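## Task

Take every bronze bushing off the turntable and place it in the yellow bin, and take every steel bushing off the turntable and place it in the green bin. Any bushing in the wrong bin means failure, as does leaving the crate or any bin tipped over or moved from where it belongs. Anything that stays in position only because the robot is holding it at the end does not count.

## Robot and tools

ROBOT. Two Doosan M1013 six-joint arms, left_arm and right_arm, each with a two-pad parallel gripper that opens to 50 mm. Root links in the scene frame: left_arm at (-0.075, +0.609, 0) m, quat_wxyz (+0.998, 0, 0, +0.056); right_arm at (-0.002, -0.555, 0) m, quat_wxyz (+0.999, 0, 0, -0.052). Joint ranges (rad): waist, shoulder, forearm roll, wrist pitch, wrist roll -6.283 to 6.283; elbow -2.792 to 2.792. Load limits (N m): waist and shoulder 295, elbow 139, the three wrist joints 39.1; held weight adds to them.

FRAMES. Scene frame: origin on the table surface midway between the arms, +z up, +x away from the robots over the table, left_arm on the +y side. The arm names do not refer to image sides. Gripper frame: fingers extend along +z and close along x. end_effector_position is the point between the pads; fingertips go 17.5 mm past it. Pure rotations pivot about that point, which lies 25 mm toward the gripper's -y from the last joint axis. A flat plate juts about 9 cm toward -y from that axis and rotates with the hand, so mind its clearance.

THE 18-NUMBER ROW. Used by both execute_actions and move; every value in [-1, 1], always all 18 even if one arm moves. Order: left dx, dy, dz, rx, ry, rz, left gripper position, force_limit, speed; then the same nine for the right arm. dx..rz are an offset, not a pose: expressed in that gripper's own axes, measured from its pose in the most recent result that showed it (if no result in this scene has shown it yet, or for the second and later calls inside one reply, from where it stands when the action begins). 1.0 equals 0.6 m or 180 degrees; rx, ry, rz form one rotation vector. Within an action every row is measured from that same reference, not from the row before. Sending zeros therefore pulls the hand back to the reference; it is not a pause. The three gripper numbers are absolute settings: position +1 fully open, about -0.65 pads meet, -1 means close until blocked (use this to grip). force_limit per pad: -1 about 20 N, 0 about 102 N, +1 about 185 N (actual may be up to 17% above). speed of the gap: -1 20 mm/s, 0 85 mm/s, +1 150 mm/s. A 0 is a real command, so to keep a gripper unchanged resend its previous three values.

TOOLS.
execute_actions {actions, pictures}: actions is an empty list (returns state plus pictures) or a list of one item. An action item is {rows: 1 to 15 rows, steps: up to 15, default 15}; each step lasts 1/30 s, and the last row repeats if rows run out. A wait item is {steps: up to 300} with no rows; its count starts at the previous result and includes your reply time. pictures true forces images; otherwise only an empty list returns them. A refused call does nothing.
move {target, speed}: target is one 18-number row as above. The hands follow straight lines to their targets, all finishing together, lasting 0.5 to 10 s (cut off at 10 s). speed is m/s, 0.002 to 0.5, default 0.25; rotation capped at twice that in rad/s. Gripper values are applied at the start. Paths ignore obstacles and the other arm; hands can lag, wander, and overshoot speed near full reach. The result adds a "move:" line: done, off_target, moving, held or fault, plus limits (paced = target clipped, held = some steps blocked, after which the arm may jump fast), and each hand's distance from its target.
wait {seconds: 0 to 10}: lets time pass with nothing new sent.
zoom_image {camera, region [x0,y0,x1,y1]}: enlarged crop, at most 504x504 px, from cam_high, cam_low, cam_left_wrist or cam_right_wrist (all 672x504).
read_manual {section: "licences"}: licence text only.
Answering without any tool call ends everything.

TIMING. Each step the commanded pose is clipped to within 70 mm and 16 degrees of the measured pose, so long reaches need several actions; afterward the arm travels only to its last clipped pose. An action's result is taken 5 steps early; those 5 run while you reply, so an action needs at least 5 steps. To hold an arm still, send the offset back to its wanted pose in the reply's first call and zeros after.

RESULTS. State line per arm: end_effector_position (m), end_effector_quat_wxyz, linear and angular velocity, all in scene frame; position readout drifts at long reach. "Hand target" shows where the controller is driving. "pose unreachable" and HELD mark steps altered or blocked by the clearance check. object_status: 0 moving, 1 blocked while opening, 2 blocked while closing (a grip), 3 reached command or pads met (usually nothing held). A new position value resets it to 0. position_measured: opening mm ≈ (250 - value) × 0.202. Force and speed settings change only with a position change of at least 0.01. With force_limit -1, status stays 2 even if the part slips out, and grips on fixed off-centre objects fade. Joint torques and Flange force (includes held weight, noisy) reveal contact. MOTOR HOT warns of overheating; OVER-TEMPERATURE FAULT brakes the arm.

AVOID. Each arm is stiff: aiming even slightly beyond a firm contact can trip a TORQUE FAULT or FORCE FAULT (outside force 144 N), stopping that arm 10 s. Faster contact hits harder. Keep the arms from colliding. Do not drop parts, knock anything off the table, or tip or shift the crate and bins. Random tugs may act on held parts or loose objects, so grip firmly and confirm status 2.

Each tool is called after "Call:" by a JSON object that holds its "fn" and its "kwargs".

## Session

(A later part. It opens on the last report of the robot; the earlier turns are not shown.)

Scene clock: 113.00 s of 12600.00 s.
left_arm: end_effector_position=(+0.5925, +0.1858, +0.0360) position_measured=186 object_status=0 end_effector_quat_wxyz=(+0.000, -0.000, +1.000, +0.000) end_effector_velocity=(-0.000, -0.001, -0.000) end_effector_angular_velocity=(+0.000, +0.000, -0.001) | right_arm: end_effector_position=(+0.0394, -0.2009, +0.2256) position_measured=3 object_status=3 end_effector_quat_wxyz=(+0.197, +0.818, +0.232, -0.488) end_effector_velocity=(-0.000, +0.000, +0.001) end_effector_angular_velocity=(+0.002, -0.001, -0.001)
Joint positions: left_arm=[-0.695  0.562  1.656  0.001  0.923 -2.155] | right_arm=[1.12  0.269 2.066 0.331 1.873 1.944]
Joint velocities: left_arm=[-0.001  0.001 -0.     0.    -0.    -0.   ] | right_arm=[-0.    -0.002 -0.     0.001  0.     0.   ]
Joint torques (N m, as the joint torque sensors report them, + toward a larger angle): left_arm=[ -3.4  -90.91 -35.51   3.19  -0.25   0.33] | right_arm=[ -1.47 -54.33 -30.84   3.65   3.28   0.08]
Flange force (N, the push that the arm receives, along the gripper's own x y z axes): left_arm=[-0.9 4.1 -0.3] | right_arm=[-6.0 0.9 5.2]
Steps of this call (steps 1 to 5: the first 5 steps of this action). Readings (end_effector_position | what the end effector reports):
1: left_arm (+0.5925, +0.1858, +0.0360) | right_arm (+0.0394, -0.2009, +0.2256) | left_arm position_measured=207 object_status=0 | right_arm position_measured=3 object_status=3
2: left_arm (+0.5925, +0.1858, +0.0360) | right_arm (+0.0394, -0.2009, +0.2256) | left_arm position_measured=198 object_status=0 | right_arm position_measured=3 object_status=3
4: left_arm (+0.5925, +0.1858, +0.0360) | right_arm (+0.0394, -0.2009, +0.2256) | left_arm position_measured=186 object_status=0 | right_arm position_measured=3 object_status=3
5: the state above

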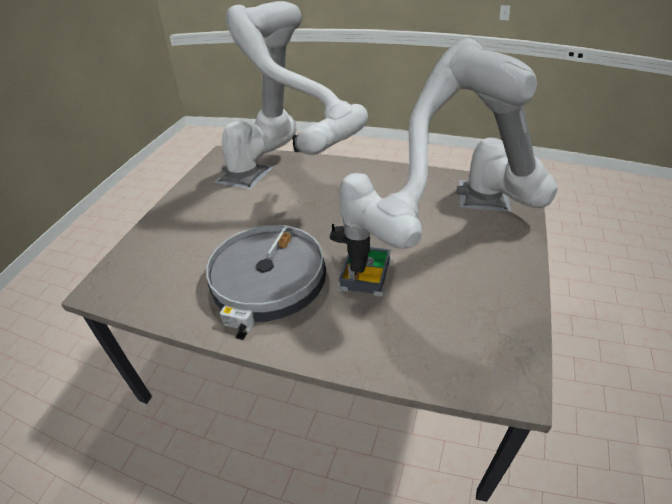

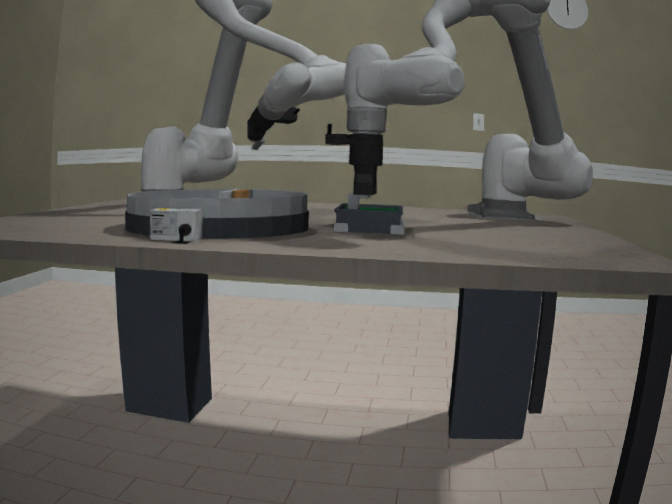

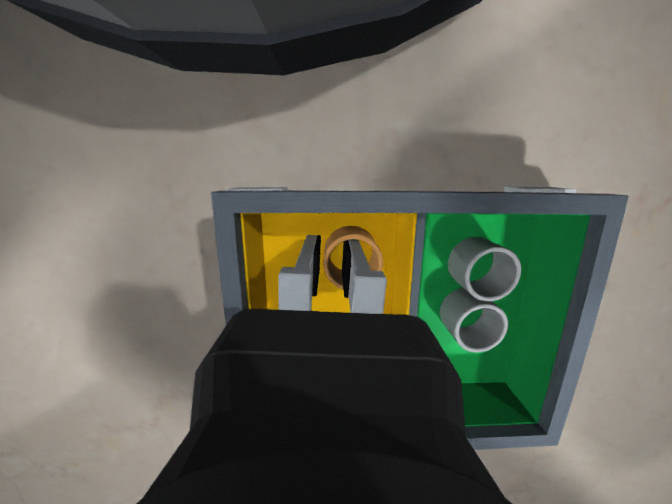

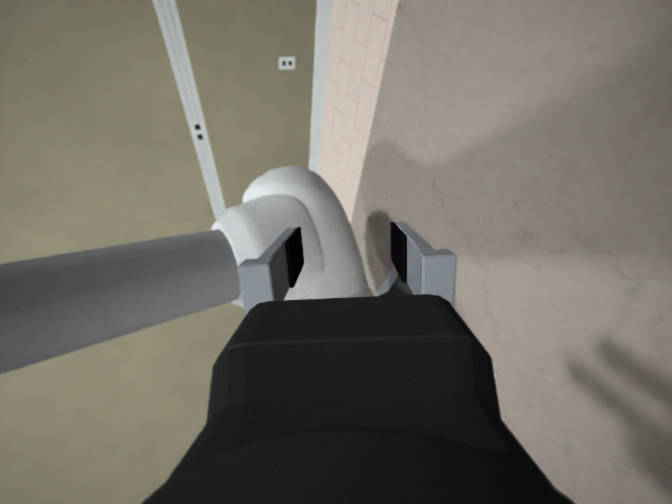

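Call:
{"fn": "move", "kwargs": {"target": [0,0,-0.1317,0,0,0,-0.221,-0.6,-0.5, 0,0,0,0,0,0,1,0,0], "speed": 0.16}}

Call:
{"fn": "move", "kwargs": {"target": [0.089,-0.4737,0.0142,0.1111,0,0,-0.122,-0.6,-0.5, 0,0,0,0,0,0,1,0,0], "speed": 0.3}}

Scene clock: 114.27 s of 12600.00 s.
left_arm: end_effector_position=(+0.5924, +0.1859, +0.1149) position_measured=186 object_status=3 end_effector_quat_wxyz=(+0.000, -0.000, +1.000, +0.000) end_effector_velocity=(-0.000, -0.000, +0.001) end_effector_angular_velocity=(-0.000, -0.001, +0.000) | right_arm: end_effector_position=(+0.0394, -0.2009, +0.2256) position_measured=3 object_status=3 end_effector_quat_wxyz=(+0.197, +0.818, +0.232, -0.488) end_effector_velocity=(+0.000, -0.001, +0.001) end_effector_angular_velocity=(+0.001, -0.002, +0.001)
Joint positions: left_arm=[-0.695  0.491  1.605  0.001  1.045 -2.155] | right_arm=[1.12  0.269 2.066 0.331 1.873 1.944]
Joint velocities: left_arm=[-0.001 -0.001  0.    -0.     0.001 -0.001] | right_arm=[ 0.    -0.003 -0.    -0.001  0.001  0.   ]
Joint torques (N m, as the joint torque sensors report them, + toward a larger angle): left_arm=[ -4.   -87.59 -39.32   3.57  -0.33   0.33] | right_arm=[ -1.39 -53.04 -30.63   3.56   3.25  -0.08]
Flange force (N, the push that the arm receives, along the gripper's own x y z axes): left_arm=[0.6 5.7 0.2] | right_arm=[-9.0 1.6 5.6]
Hand target (left_arm): +0.592, +0.186, +0.115; +0.000, -0.000, +1.000, +0.000
Hand target (right_arm): +0.039, -0.201, +0.226; +0.197, +0.818, +0.232, -0.488
Off your previous action's commanded pose (left_arm): 0.000 m, 0 deg at its last step (step 5 of this call).
Off your previous action's commanded pose (right_arm): 0.000 m, 0 deg at its last step (step 5 of this call).
Off the commanded pose (left_arm): 0.000 m, 0 deg.
Off the commanded pose (right_arm): 0.000 m, 0 deg.
Kept back: nothing.
move: done

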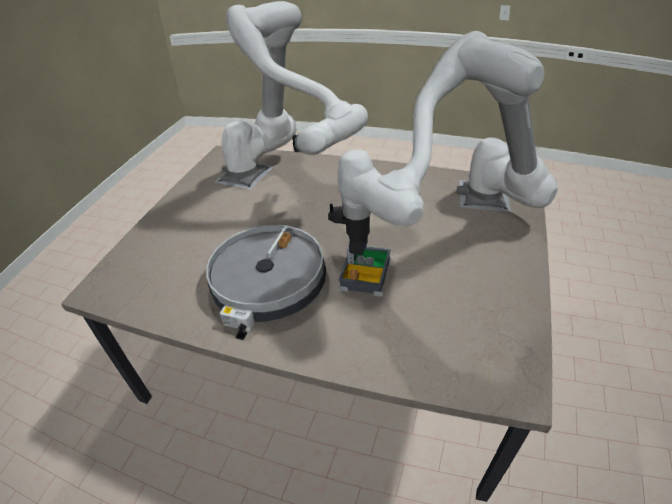

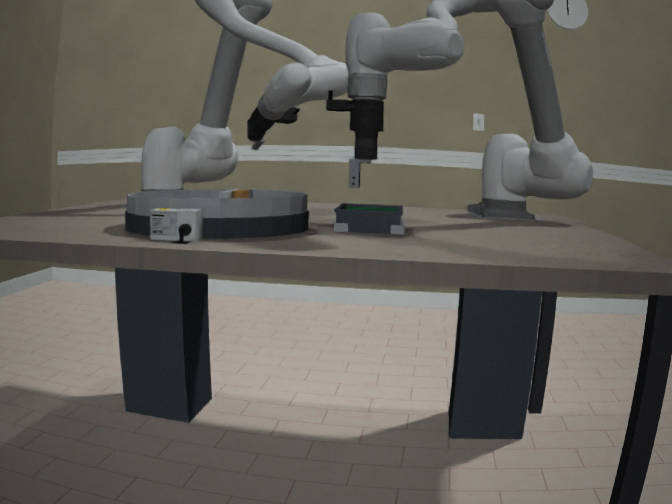

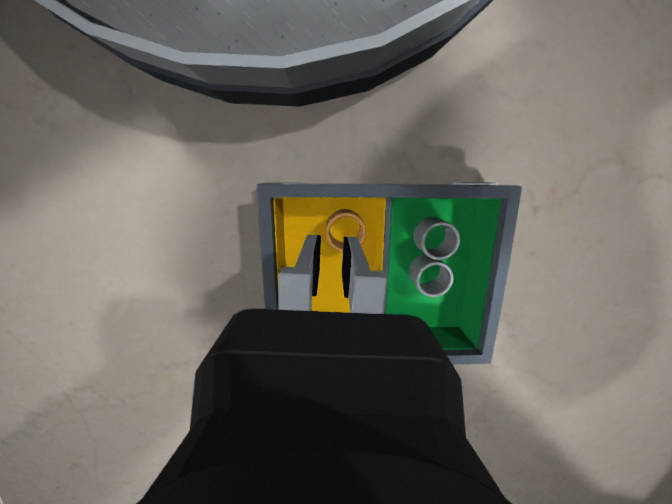

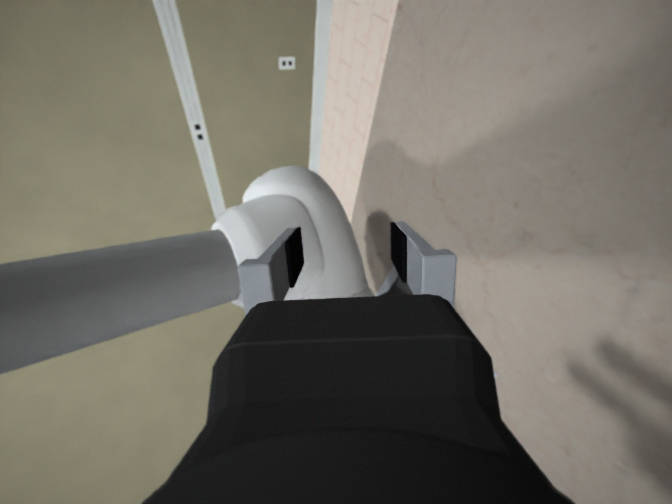

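Scene clock: 115.67 s of 12600.00 s.
left_arm: end_effector_position=(+0.5389, -0.0984, +0.1064) position_measured=171 object_status=3 end_effector_quat_wxyz=(+0.000, -0.000, +0.985, -0.173) end_effector_velocity=(+0.001, +0.001, +0.001) end_effector_angular_velocity=(-0.001, -0.001, +0.002) | right_arm: end_effector_position=(+0.0394, -0.2009, +0.2256) position_measured=3 object_status=3 end_effector_quat_wxyz=(+0.197, +0.818, +0.232, -0.488) end_effector_velocity=(+0.000, +0.000, -0.000) end_effector_angular_velocity=(-0.000, -0.000, +0.000)
Joint positions: left_arm=[-0.91   0.614  1.472 -0.329  0.828 -2.173] | right_arm=[1.12  0.269 2.066 0.331 1.873 1.944]
Joint velocities: left_arm=[ 0.001 -0.001 -0.    -0.    -0.    -0.   ] | right_arm=[ 0.     0.001 -0.    -0.    -0.001  0.   ]
Joint torques (N m, as the joint torque sensors report them, + toward a larger angle): left_arm=[ -3.87 -98.13 -39.67   2.63  -0.83   0.15] | right_arm=[ -0.28 -54.4  -30.     3.55   3.28   0.08]
Flange force (N, the push that the arm receives, along the gripper's own x y z axes): left_arm=[0.3 6.3 -3.5] | right_arm=[-5.4 2.0 3.0]
Hand target (left_arm): +0.539, -0.098, +0.106; +0.000, -0.000, +0.985, -0.173
Hand target (right_arm): +0.039, -0.201, +0.226; +0.197, +0.818, +0.232, -0.488
Off the commanded pose (left_arm): 0.000 m, 0 deg.
Off the commanded pose (right_arm): 0.000 m, 0 deg.
Kept back: nothing.
move: done

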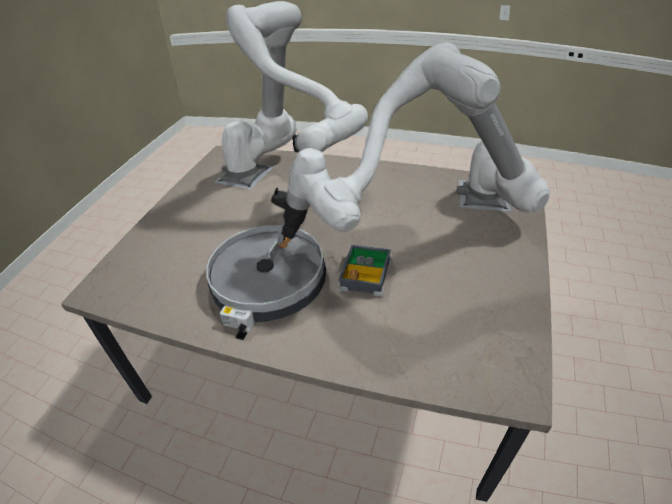

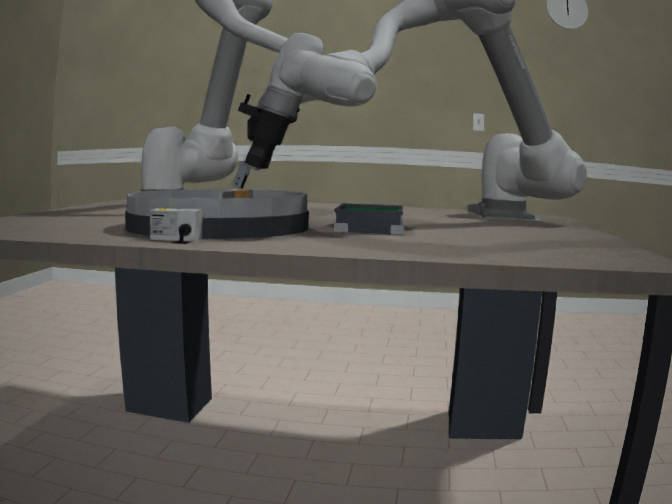

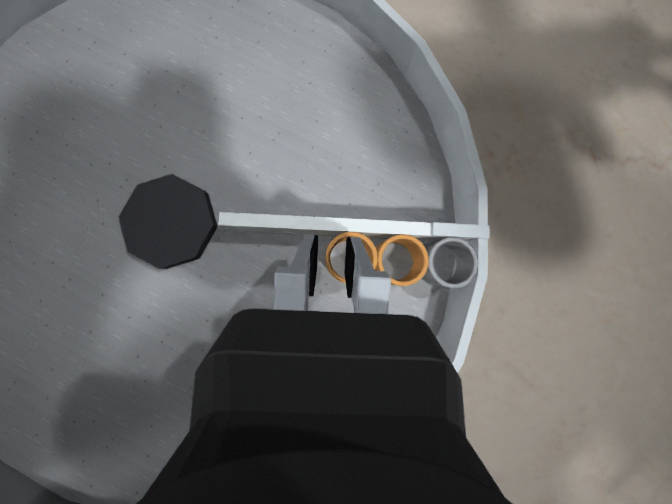

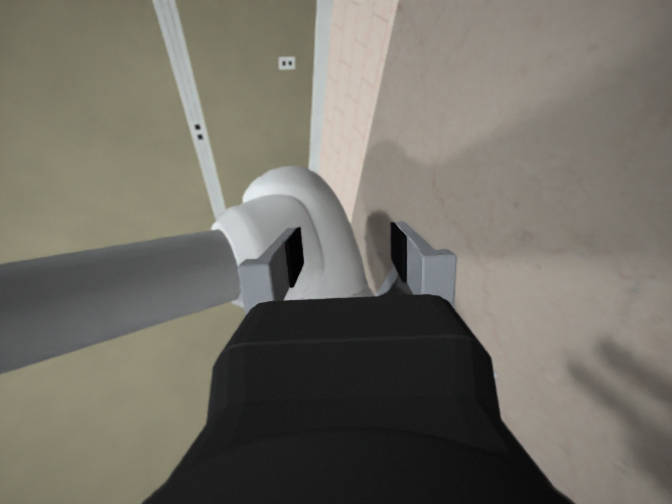

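Call:
{"fn": "zoom_image", "kwargs": {"camera": "cam_left_wrist", "region": [270, 190, 500, 320]}}

Region (270, 190, 500, 320) of cam_left_wrist's 672x504 image, scaled by 2.191, with more detail than that image has; it fills the top 285 rows of this view, and the rest is white.

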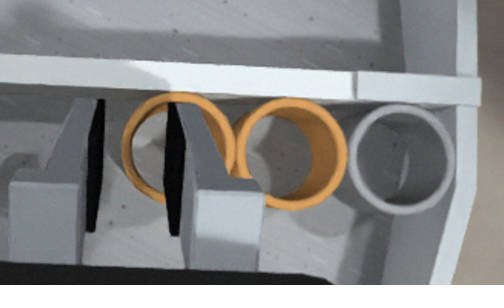

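Call:
{"fn": "move", "kwargs": {"target": [-0.0027,0.0033,0.0174,0,0,0,-0.122,-0.6,-0.5, 0,0,0,0,0,0,1,0,0], "speed": 0.03}}

Call:
{"fn": "move", "kwargs": {"target": [-0.003,0.0188,-0.00684,0,0,0,-0.122,-0.6,-0.5, 0,0,0,0,0,0,1,0,0], "speed": 0.03}}

Scene clock: 116.80 s of 12600.00 s.
left_arm: end_effector_position=(+0.5405, -0.1001, +0.0959) position_measured=171 object_status=3 end_effector_quat_wxyz=(+0.000, -0.000, +0.985, -0.173) end_effector_velocity=(-0.001, -0.001, -0.002) end_effector_angular_velocity=(+0.001, +0.001, -0.003) | right_arm: end_effector_position=(+0.0394, -0.2009, +0.2256) position_measured=3 object_status=3 end_effector_quat_wxyz=(+0.197, +0.818, +0.232, -0.488) end_effector_velocity=(-0.001, +0.001, +0.000) end_effector_angular_velocity=(-0.000, +0.003, -0.002)
Joint positions: left_arm=[-0.91   0.626  1.473 -0.333  0.815 -2.168] | right_arm=[1.12  0.269 2.066 0.331 1.873 1.944]
Joint velocities: left_arm=[-0.002  0.002 -0.    -0.    -0.     0.001] | right_arm=[ 0.     0.001 -0.     0.003  0.001  0.   ]
Joint torques (N m, as the joint torque sensors report them, + toward a larger angle): left_arm=[  -3.5  -100.68  -38.65    2.62   -0.89    0.22] | right_arm=[ -0.57 -53.24 -30.75   3.67   3.38   0.09]
Flange force (N, the push that the arm receives, along the gripper's own x y z axes): left_arm=[-2.3 2.7 -0.1] | right_arm=[-6.4 2.9 5.1]
Hand target (left_arm): +0.540, -0.100, +0.096; +0.000, -0.000, +0.985, -0.173
Hand target (right_arm): +0.039, -0.201, +0.226; +0.197, +0.818, +0.232, -0.488
Off the commanded pose (left_arm): 0.000 m, 0 deg.
Off the commanded pose (right_arm): 0.000 m, 0 deg.
Kept back: nothing.
move: done

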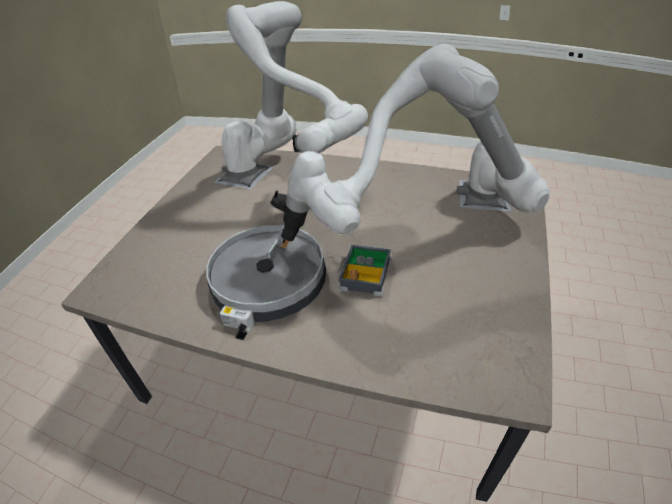

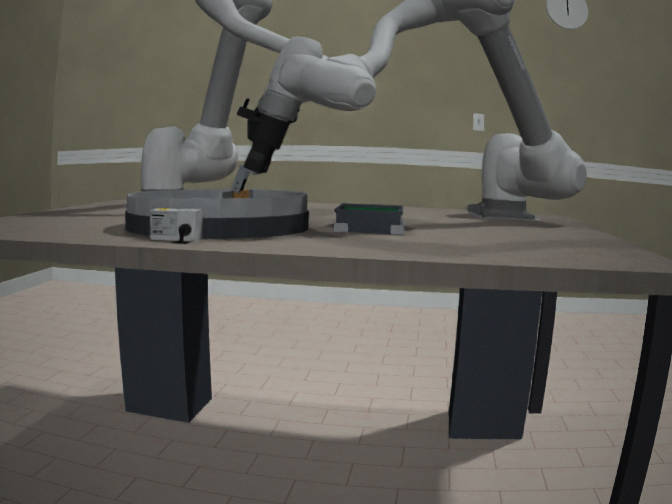

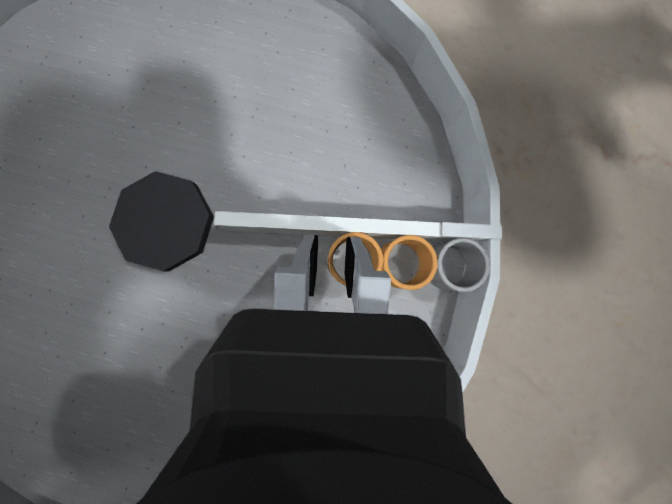

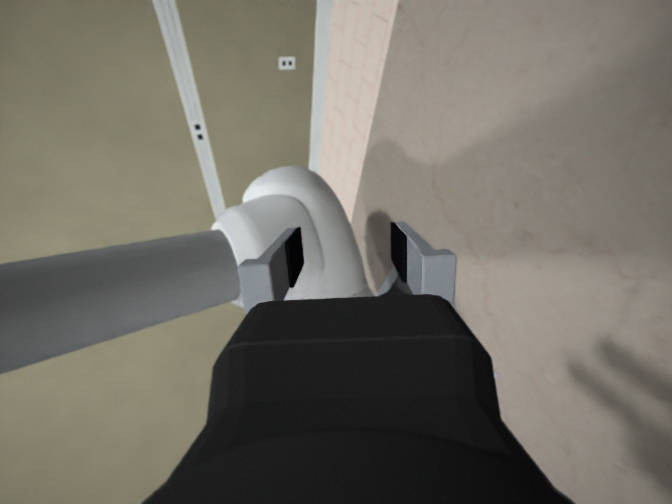

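Scene clock: 117.50 s of 12600.00 s.
left_arm: end_effector_position=(+0.5423, -0.0881, +0.0959) position_measured=171 object_status=3 end_effector_quat_wxyz=(+0.000, -0.000, +0.985, -0.173) end_effector_velocity=(+0.001, +0.001, +0.000) end_effector_angular_velocity=(-0.000, -0.000, +0.002) | right_arm: end_effector_position=(+0.0394, -0.2009, +0.2256) position_measured=3 object_status=3 end_effector_quat_wxyz=(+0.197, +0.818, +0.232, -0.488) end_effector_velocity=(+0.000, -0.000, -0.000) end_effector_angular_velocity=(-0.001, +0.000, +0.000)
Joint positions: left_arm=[-0.899  0.616  1.49  -0.338  0.812 -2.152] | right_arm=[1.12  0.269 2.066 0.331 1.873 1.944]
Joint velocities: left_arm=[ 0.001 -0.001  0.     0.    -0.    -0.   ] | right_arm=[ 0.     0.001 -0.    -0.001  0.    -0.   ]
Joint torques (N m, as the joint torque sensors report them, + toward a larger angle): left_arm=[ -2.52 -99.28 -37.87   2.61  -0.84   0.49] | right_arm=[ -0.01 -54.05 -29.77   3.71   3.52  -0.03]
Flange force (N, the push that the arm receives, along the gripper's own x y z axes): left_arm=[-1.9 1.1 -1.4] | right_arm=[-4.6 2.3 2.8]
Hand target (left_arm): +0.542, -0.088, +0.096; +0.000, -0.000, +0.985, -0.173
Hand target (right_arm): +0.039, -0.201, +0.226; +0.197, +0.818, +0.232, -0.488
Off the commanded pose (left_arm): 0.000 m, 0 deg.
Off the commanded pose (right_arm): 0.000 m, 0 deg.
Kept back: nothing.
move: done

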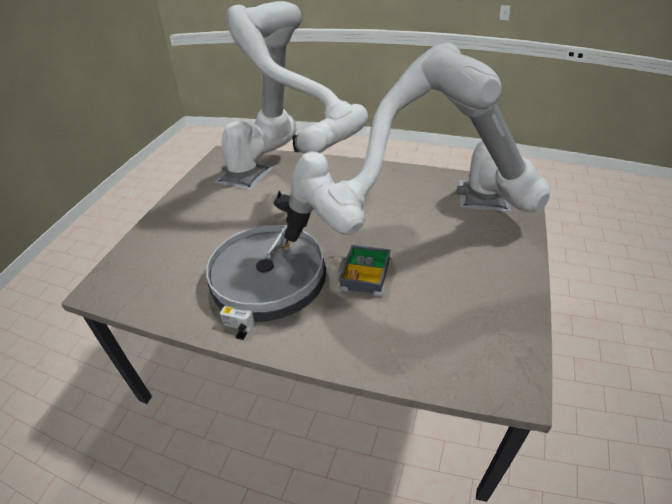

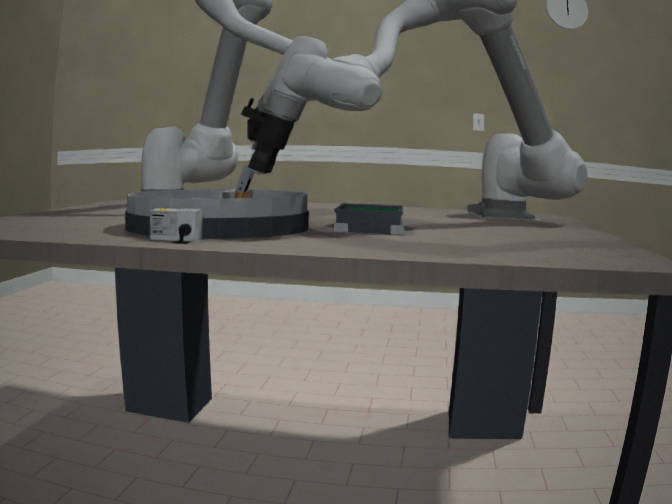

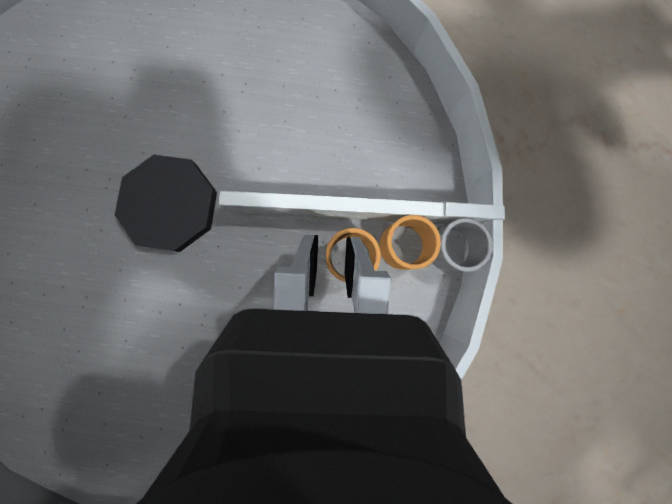

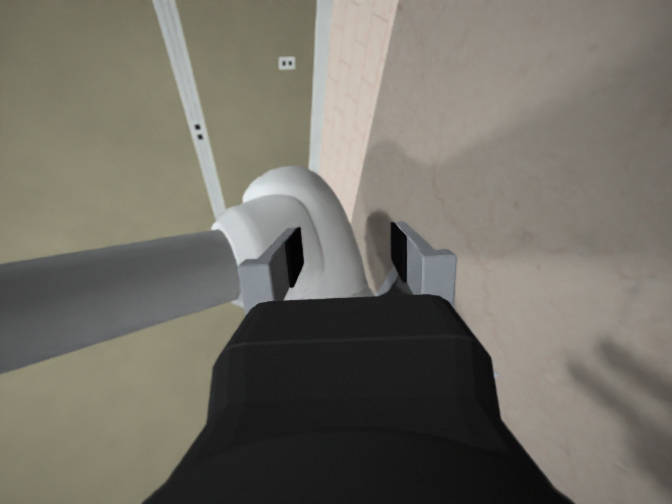

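Call:
{"fn": "execute_actions", "kwargs": {"actions": []}}

Scene clock: 118.43 s of 12600.00 s.
left_arm: end_effector_position=(+0.5423, -0.0881, +0.0959) position_measured=171 object_status=3 end_effector_quat_wxyz=(+0.000, -0.000, +0.985, -0.173) end_effector_velocity=(-0.000, -0.001, +0.001) end_effector_angular_velocity=(-0.001, -0.001, +0.000) | right_arm: end_effector_position=(+0.0394, -0.2009, +0.2256) position_measured=3 object_status=3 end_effector_quat_wxyz=(+0.197, +0.818, +0.232, -0.488) end_effector_velocity=(+0.000, -0.000, -0.000) end_effector_angular_velocity=(-0.001, -0.000, +0.001)
Joint positions: left_arm=[-0.899  0.616  1.49  -0.338  0.812 -2.152] | right_arm=[1.12  0.269 2.066 0.331 1.873 1.944]
Joint velocities: left_arm=[-0.001 -0.001 -0.     0.    -0.    -0.001] | right_arm=[ 0.     0.    -0.    -0.001  0.    -0.   ]
Joint torques (N m, as the joint torque sensors report them, + toward a larger angle): left_arm=[  -2.37 -100.99  -38.61    2.55   -0.66    0.07] | right_arm=[ -0.8  -53.82 -30.52   3.54   3.41   0.01]
Flange force (N, the push that the arm receives, along the gripper's own x y z axes): left_arm=[-2.4 1.7 1.4] | right_arm=[-5.5 1.6 4.6]
Hand target (left_arm): +0.542, -0.088, +0.096; +0.000, -0.000, +0.985, -0.173
Hand target (right_arm): +0.039, -0.201, +0.226; +0.197, +0.818, +0.232, -0.488
Off the commanded pose (left_arm): 0.000 m, 0 deg.
Off the commanded pose (right_arm): 0.000 m, 0 deg.
Kept back: nothing.
Steps of this call (steps 1 to 28: nothing new was sent). Readings (end_effector_position | what the end effector reports):
1: left_arm (+0.5423, -0.0881, +0.0959) | right_arm (+0.0394, -0.2009, +0.2256) | left_arm position_measured=171 object_status=3 | right_arm position_measured=3 object_status=3
2: left_arm (+0.5423, -0.0881, +0.0959) | right_arm (+0.0394, -0.2009, +0.2256) | left_arm position_measured=171 object_status=3 | right_arm position_measured=3 object_status=3
4: left_arm (+0.5423, -0.0881, +0.0959) | right_arm (+0.0394, -0.2009, +0.2256) | left_arm position_measured=171 object_status=3 | right_arm position_measured=3 object_status=3
8: left_arm (+0.5423, -0.0881, +0.0959) | right_arm (+0.0394, -0.2009, +0.2256) | left_arm position_measured=171 object_status=3 | right_arm position_measured=3 object_status=3
28: the state above

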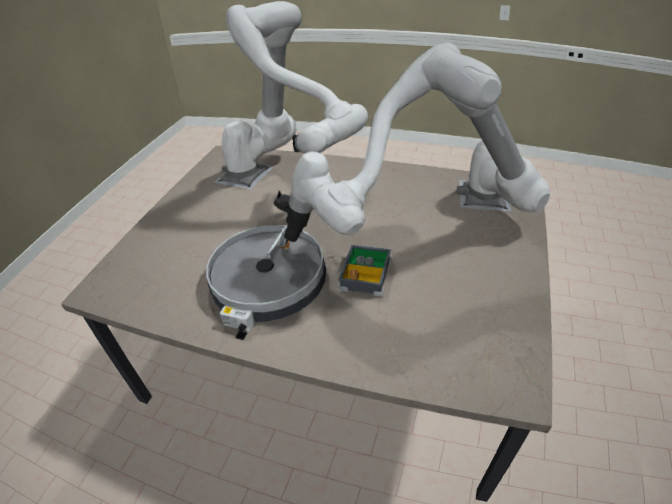

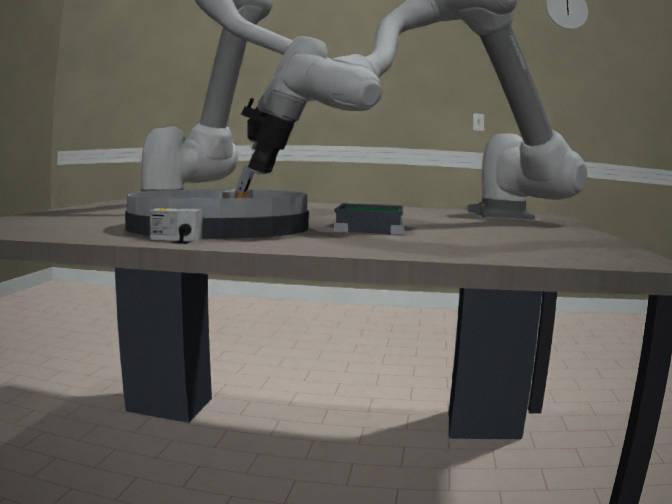

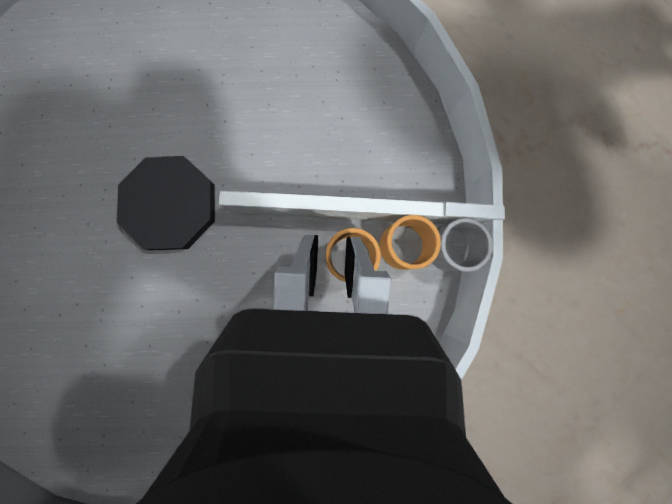

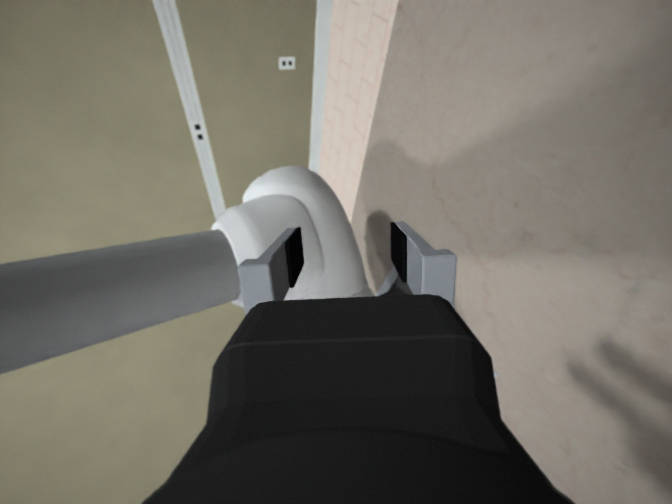

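Call:
{"fn": "move", "kwargs": {"target": [0,0.0079,0.0217,-0.1111,0,0,-0.122,-0.6,-0.5, 0,0,0,0,0,0,1,0,0], "speed": 0.25}}

Call:
{"fn": "execute_actions", "kwargs": {"actions": [{"rows": [[0,0,0,0,0,0,-1,-0.6,-0.5, 0,0,0,0,0,0,1,0,0]], "steps": 14}], "pictures": true}}

Scene clock: 119.73 s of 12600.00 s.
left_arm: end_effector_position=(+0.5424, -0.0881, +0.0821) position_measured=171 object_status=3 end_effector_quat_wxyz=(+0.000, -0.000, +1.000, +0.000) end_effector_velocity=(+0.000, +0.000, +0.001) end_effector_angular_velocity=(+0.001, -0.000, +0.000) | right_arm: end_effector_position=(+0.0394, -0.2009, +0.2256) position_measured=3 object_status=3 end_effector_quat_wxyz=(+0.197, +0.818, +0.232, -0.488) end_effector_velocity=(-0.000, -0.000, +0.001) end_effector_angular_velocity=(-0.001, +0.001, -0.000)
Joint positions: left_arm=[-0.978  0.712  1.295  0.001  1.135 -2.438] | right_arm=[1.12  0.269 2.066 0.331 1.873 1.944]
Joint velocities: left_arm=[-0.    -0.    -0.001  0.001  0.002 -0.   ] | right_arm=[-0.    -0.     0.     0.     0.002  0.   ]
Joint torques (N m, as the joint torque sensors report them, + toward a larger angle): left_arm=[  -1.81 -108.95  -40.68    3.48    0.21    0.26] | right_arm=[ -0.43 -54.15 -30.49   3.51   3.49  -0.19]
Flange force (N, the push that the arm receives, along the gripper's own x y z axes): left_arm=[1.0 3.6 0.6] | right_arm=[-5.7 1.8 4.4]
Hand target (left_arm): +0.542, -0.088, +0.082; +0.000, -0.000, +1.000, +0.000
Hand target (right_arm): +0.039, -0.201, +0.226; +0.197, +0.818, +0.232, -0.488
Off the commanded pose (left_arm): 0.000 m, 0 deg.
Off the commanded pose (right_arm): 0.000 m, 0 deg.
Kept back: nothing.
move: done

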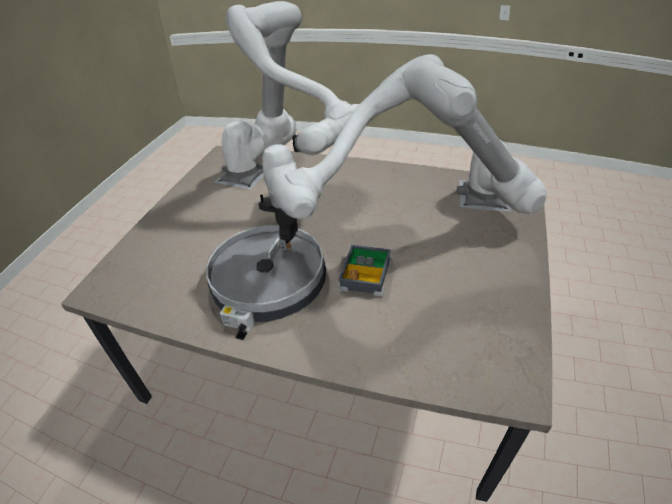

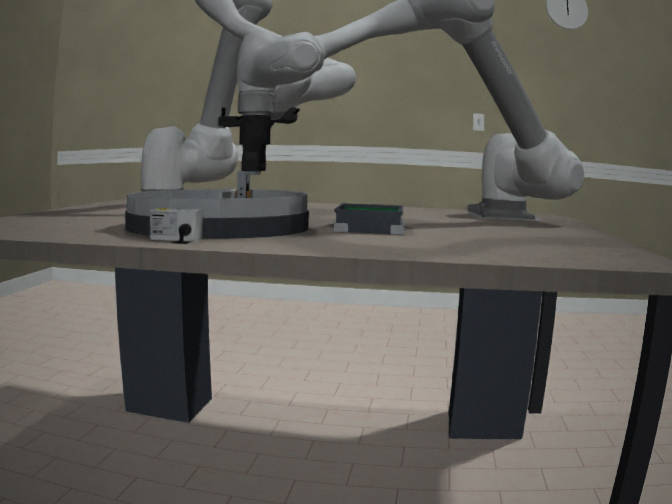

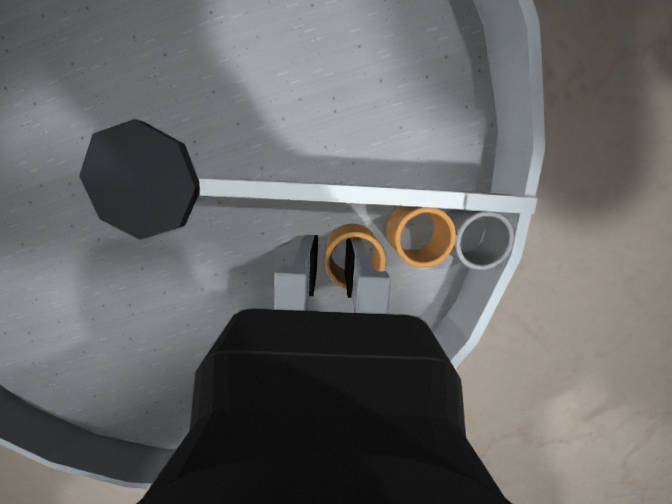

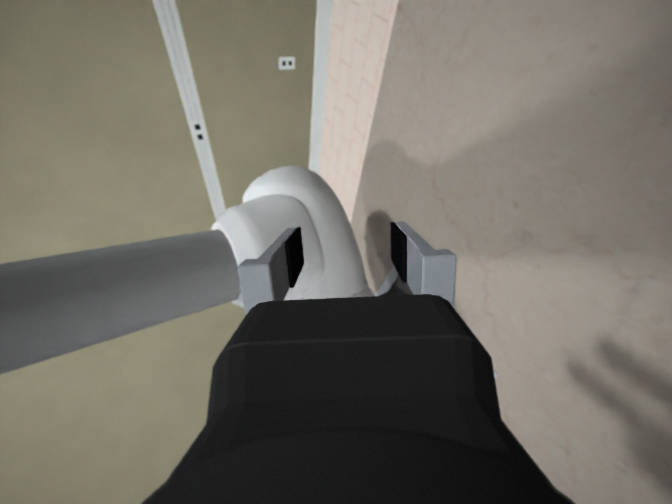

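Scene clock: 120.03 s of 12600.00 s.
left_arm: end_effector_position=(+0.5424, -0.0881, +0.0821) position_measured=210 object_status=0 end_effector_quat_wxyz=(+0.000, -0.000, +1.000, +0.000) end_effector_velocity=(-0.001, +0.000, -0.002) end_effector_angular_velocity=(+0.002, +0.001, -0.000) | right_arm: end_effector_position=(+0.0394, -0.2009, +0.2256) position_measured=3 object_status=3 end_effector_quat_wxyz=(+0.197, +0.818, +0.232, -0.488) end_effector_velocity=(-0.000, +0.000, +0.000) end_effector_angular_velocity=(-0.000, +0.001, -0.000)
Joint positions: left_arm=[-0.978  0.712  1.295  0.001  1.135 -2.438] | right_arm=[1.12  0.269 2.066 0.331 1.873 1.944]
Joint velocities: left_arm=[-0.001  0.001  0.001  0.     0.    -0.   ] | right_arm=[ 0.     0.    -0.     0.001  0.001  0.   ]
Joint torques (N m, as the joint torque sensors report them, + toward a larger angle): left_arm=[  -3.16 -110.57  -40.52    3.61    0.06    0.42] | right_arm=[  0.38 -55.14 -30.56   3.6    3.22   0.07]
Flange force (N, the push that the arm receives, along the gripper's own x y z axes): left_arm=[-2.9 1.4 2.6] | right_arm=[-4.2 3.0 3.3]
Steps of this call (steps 1 to 9: the first 9 steps of this action). Readings (end_effector_position | what the end effector reports):
1: left_arm (+0.5424, -0.0881, +0.0821) | right_arm (+0.0394, -0.2009, +0.2256) | left_arm position_measured=175 object_status=0 | right_arm position_measured=3 object_status=3
2: left_arm (+0.5424, -0.0881, +0.0821) | right_arm (+0.0394, -0.2009, +0.2256) | left_arm position_measured=183 object_status=0 | right_arm position_measured=3 object_status=3
4: left_arm (+0.5424, -0.0881, +0.0821) | right_arm (+0.0394, -0.2009, +0.2256) | left_arm position_measured=201 object_status=0 | right_arm position_measured=3 object_status=3
8: left_arm (+0.5424, -0.0881, +0.0821) | right_arm (+0.0394, -0.2009, +0.2256) | left_arm position_measured=210 object_status=0 | right_arm position_measured=3 object_status=3
9: the state above

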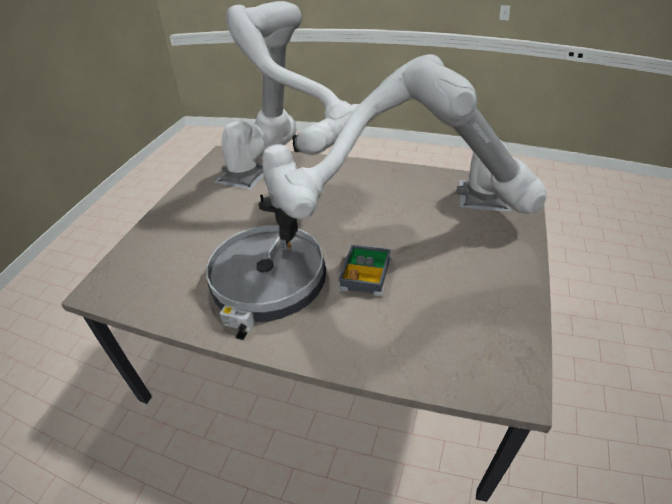

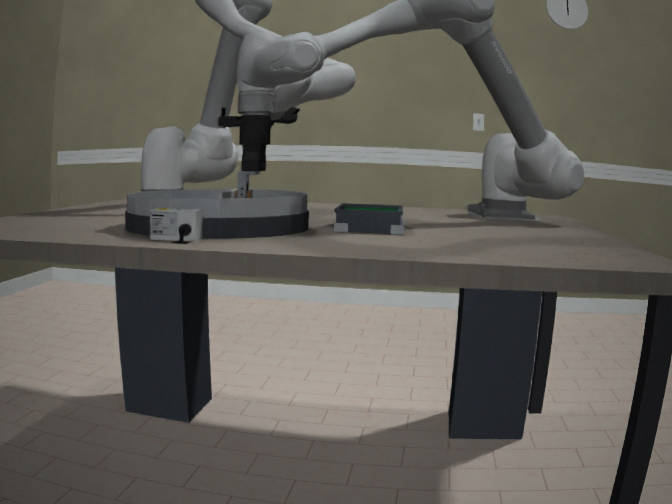

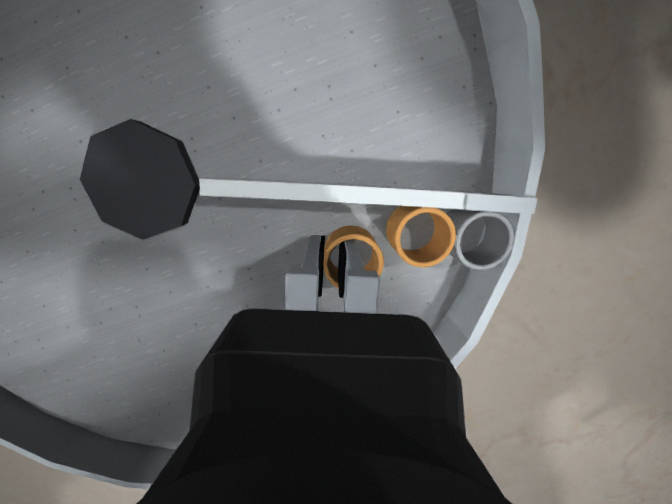

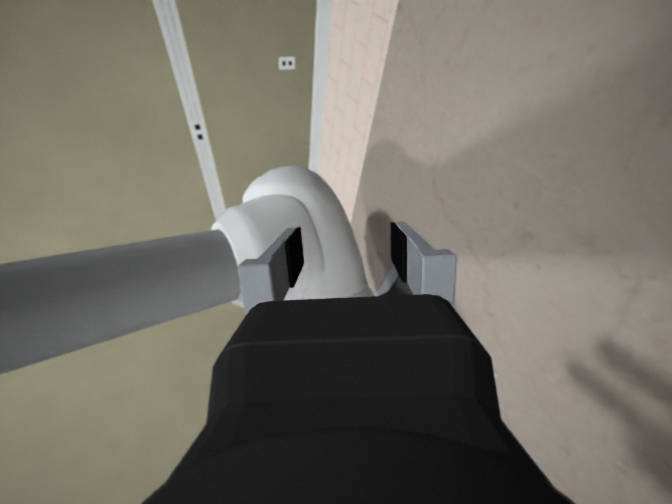

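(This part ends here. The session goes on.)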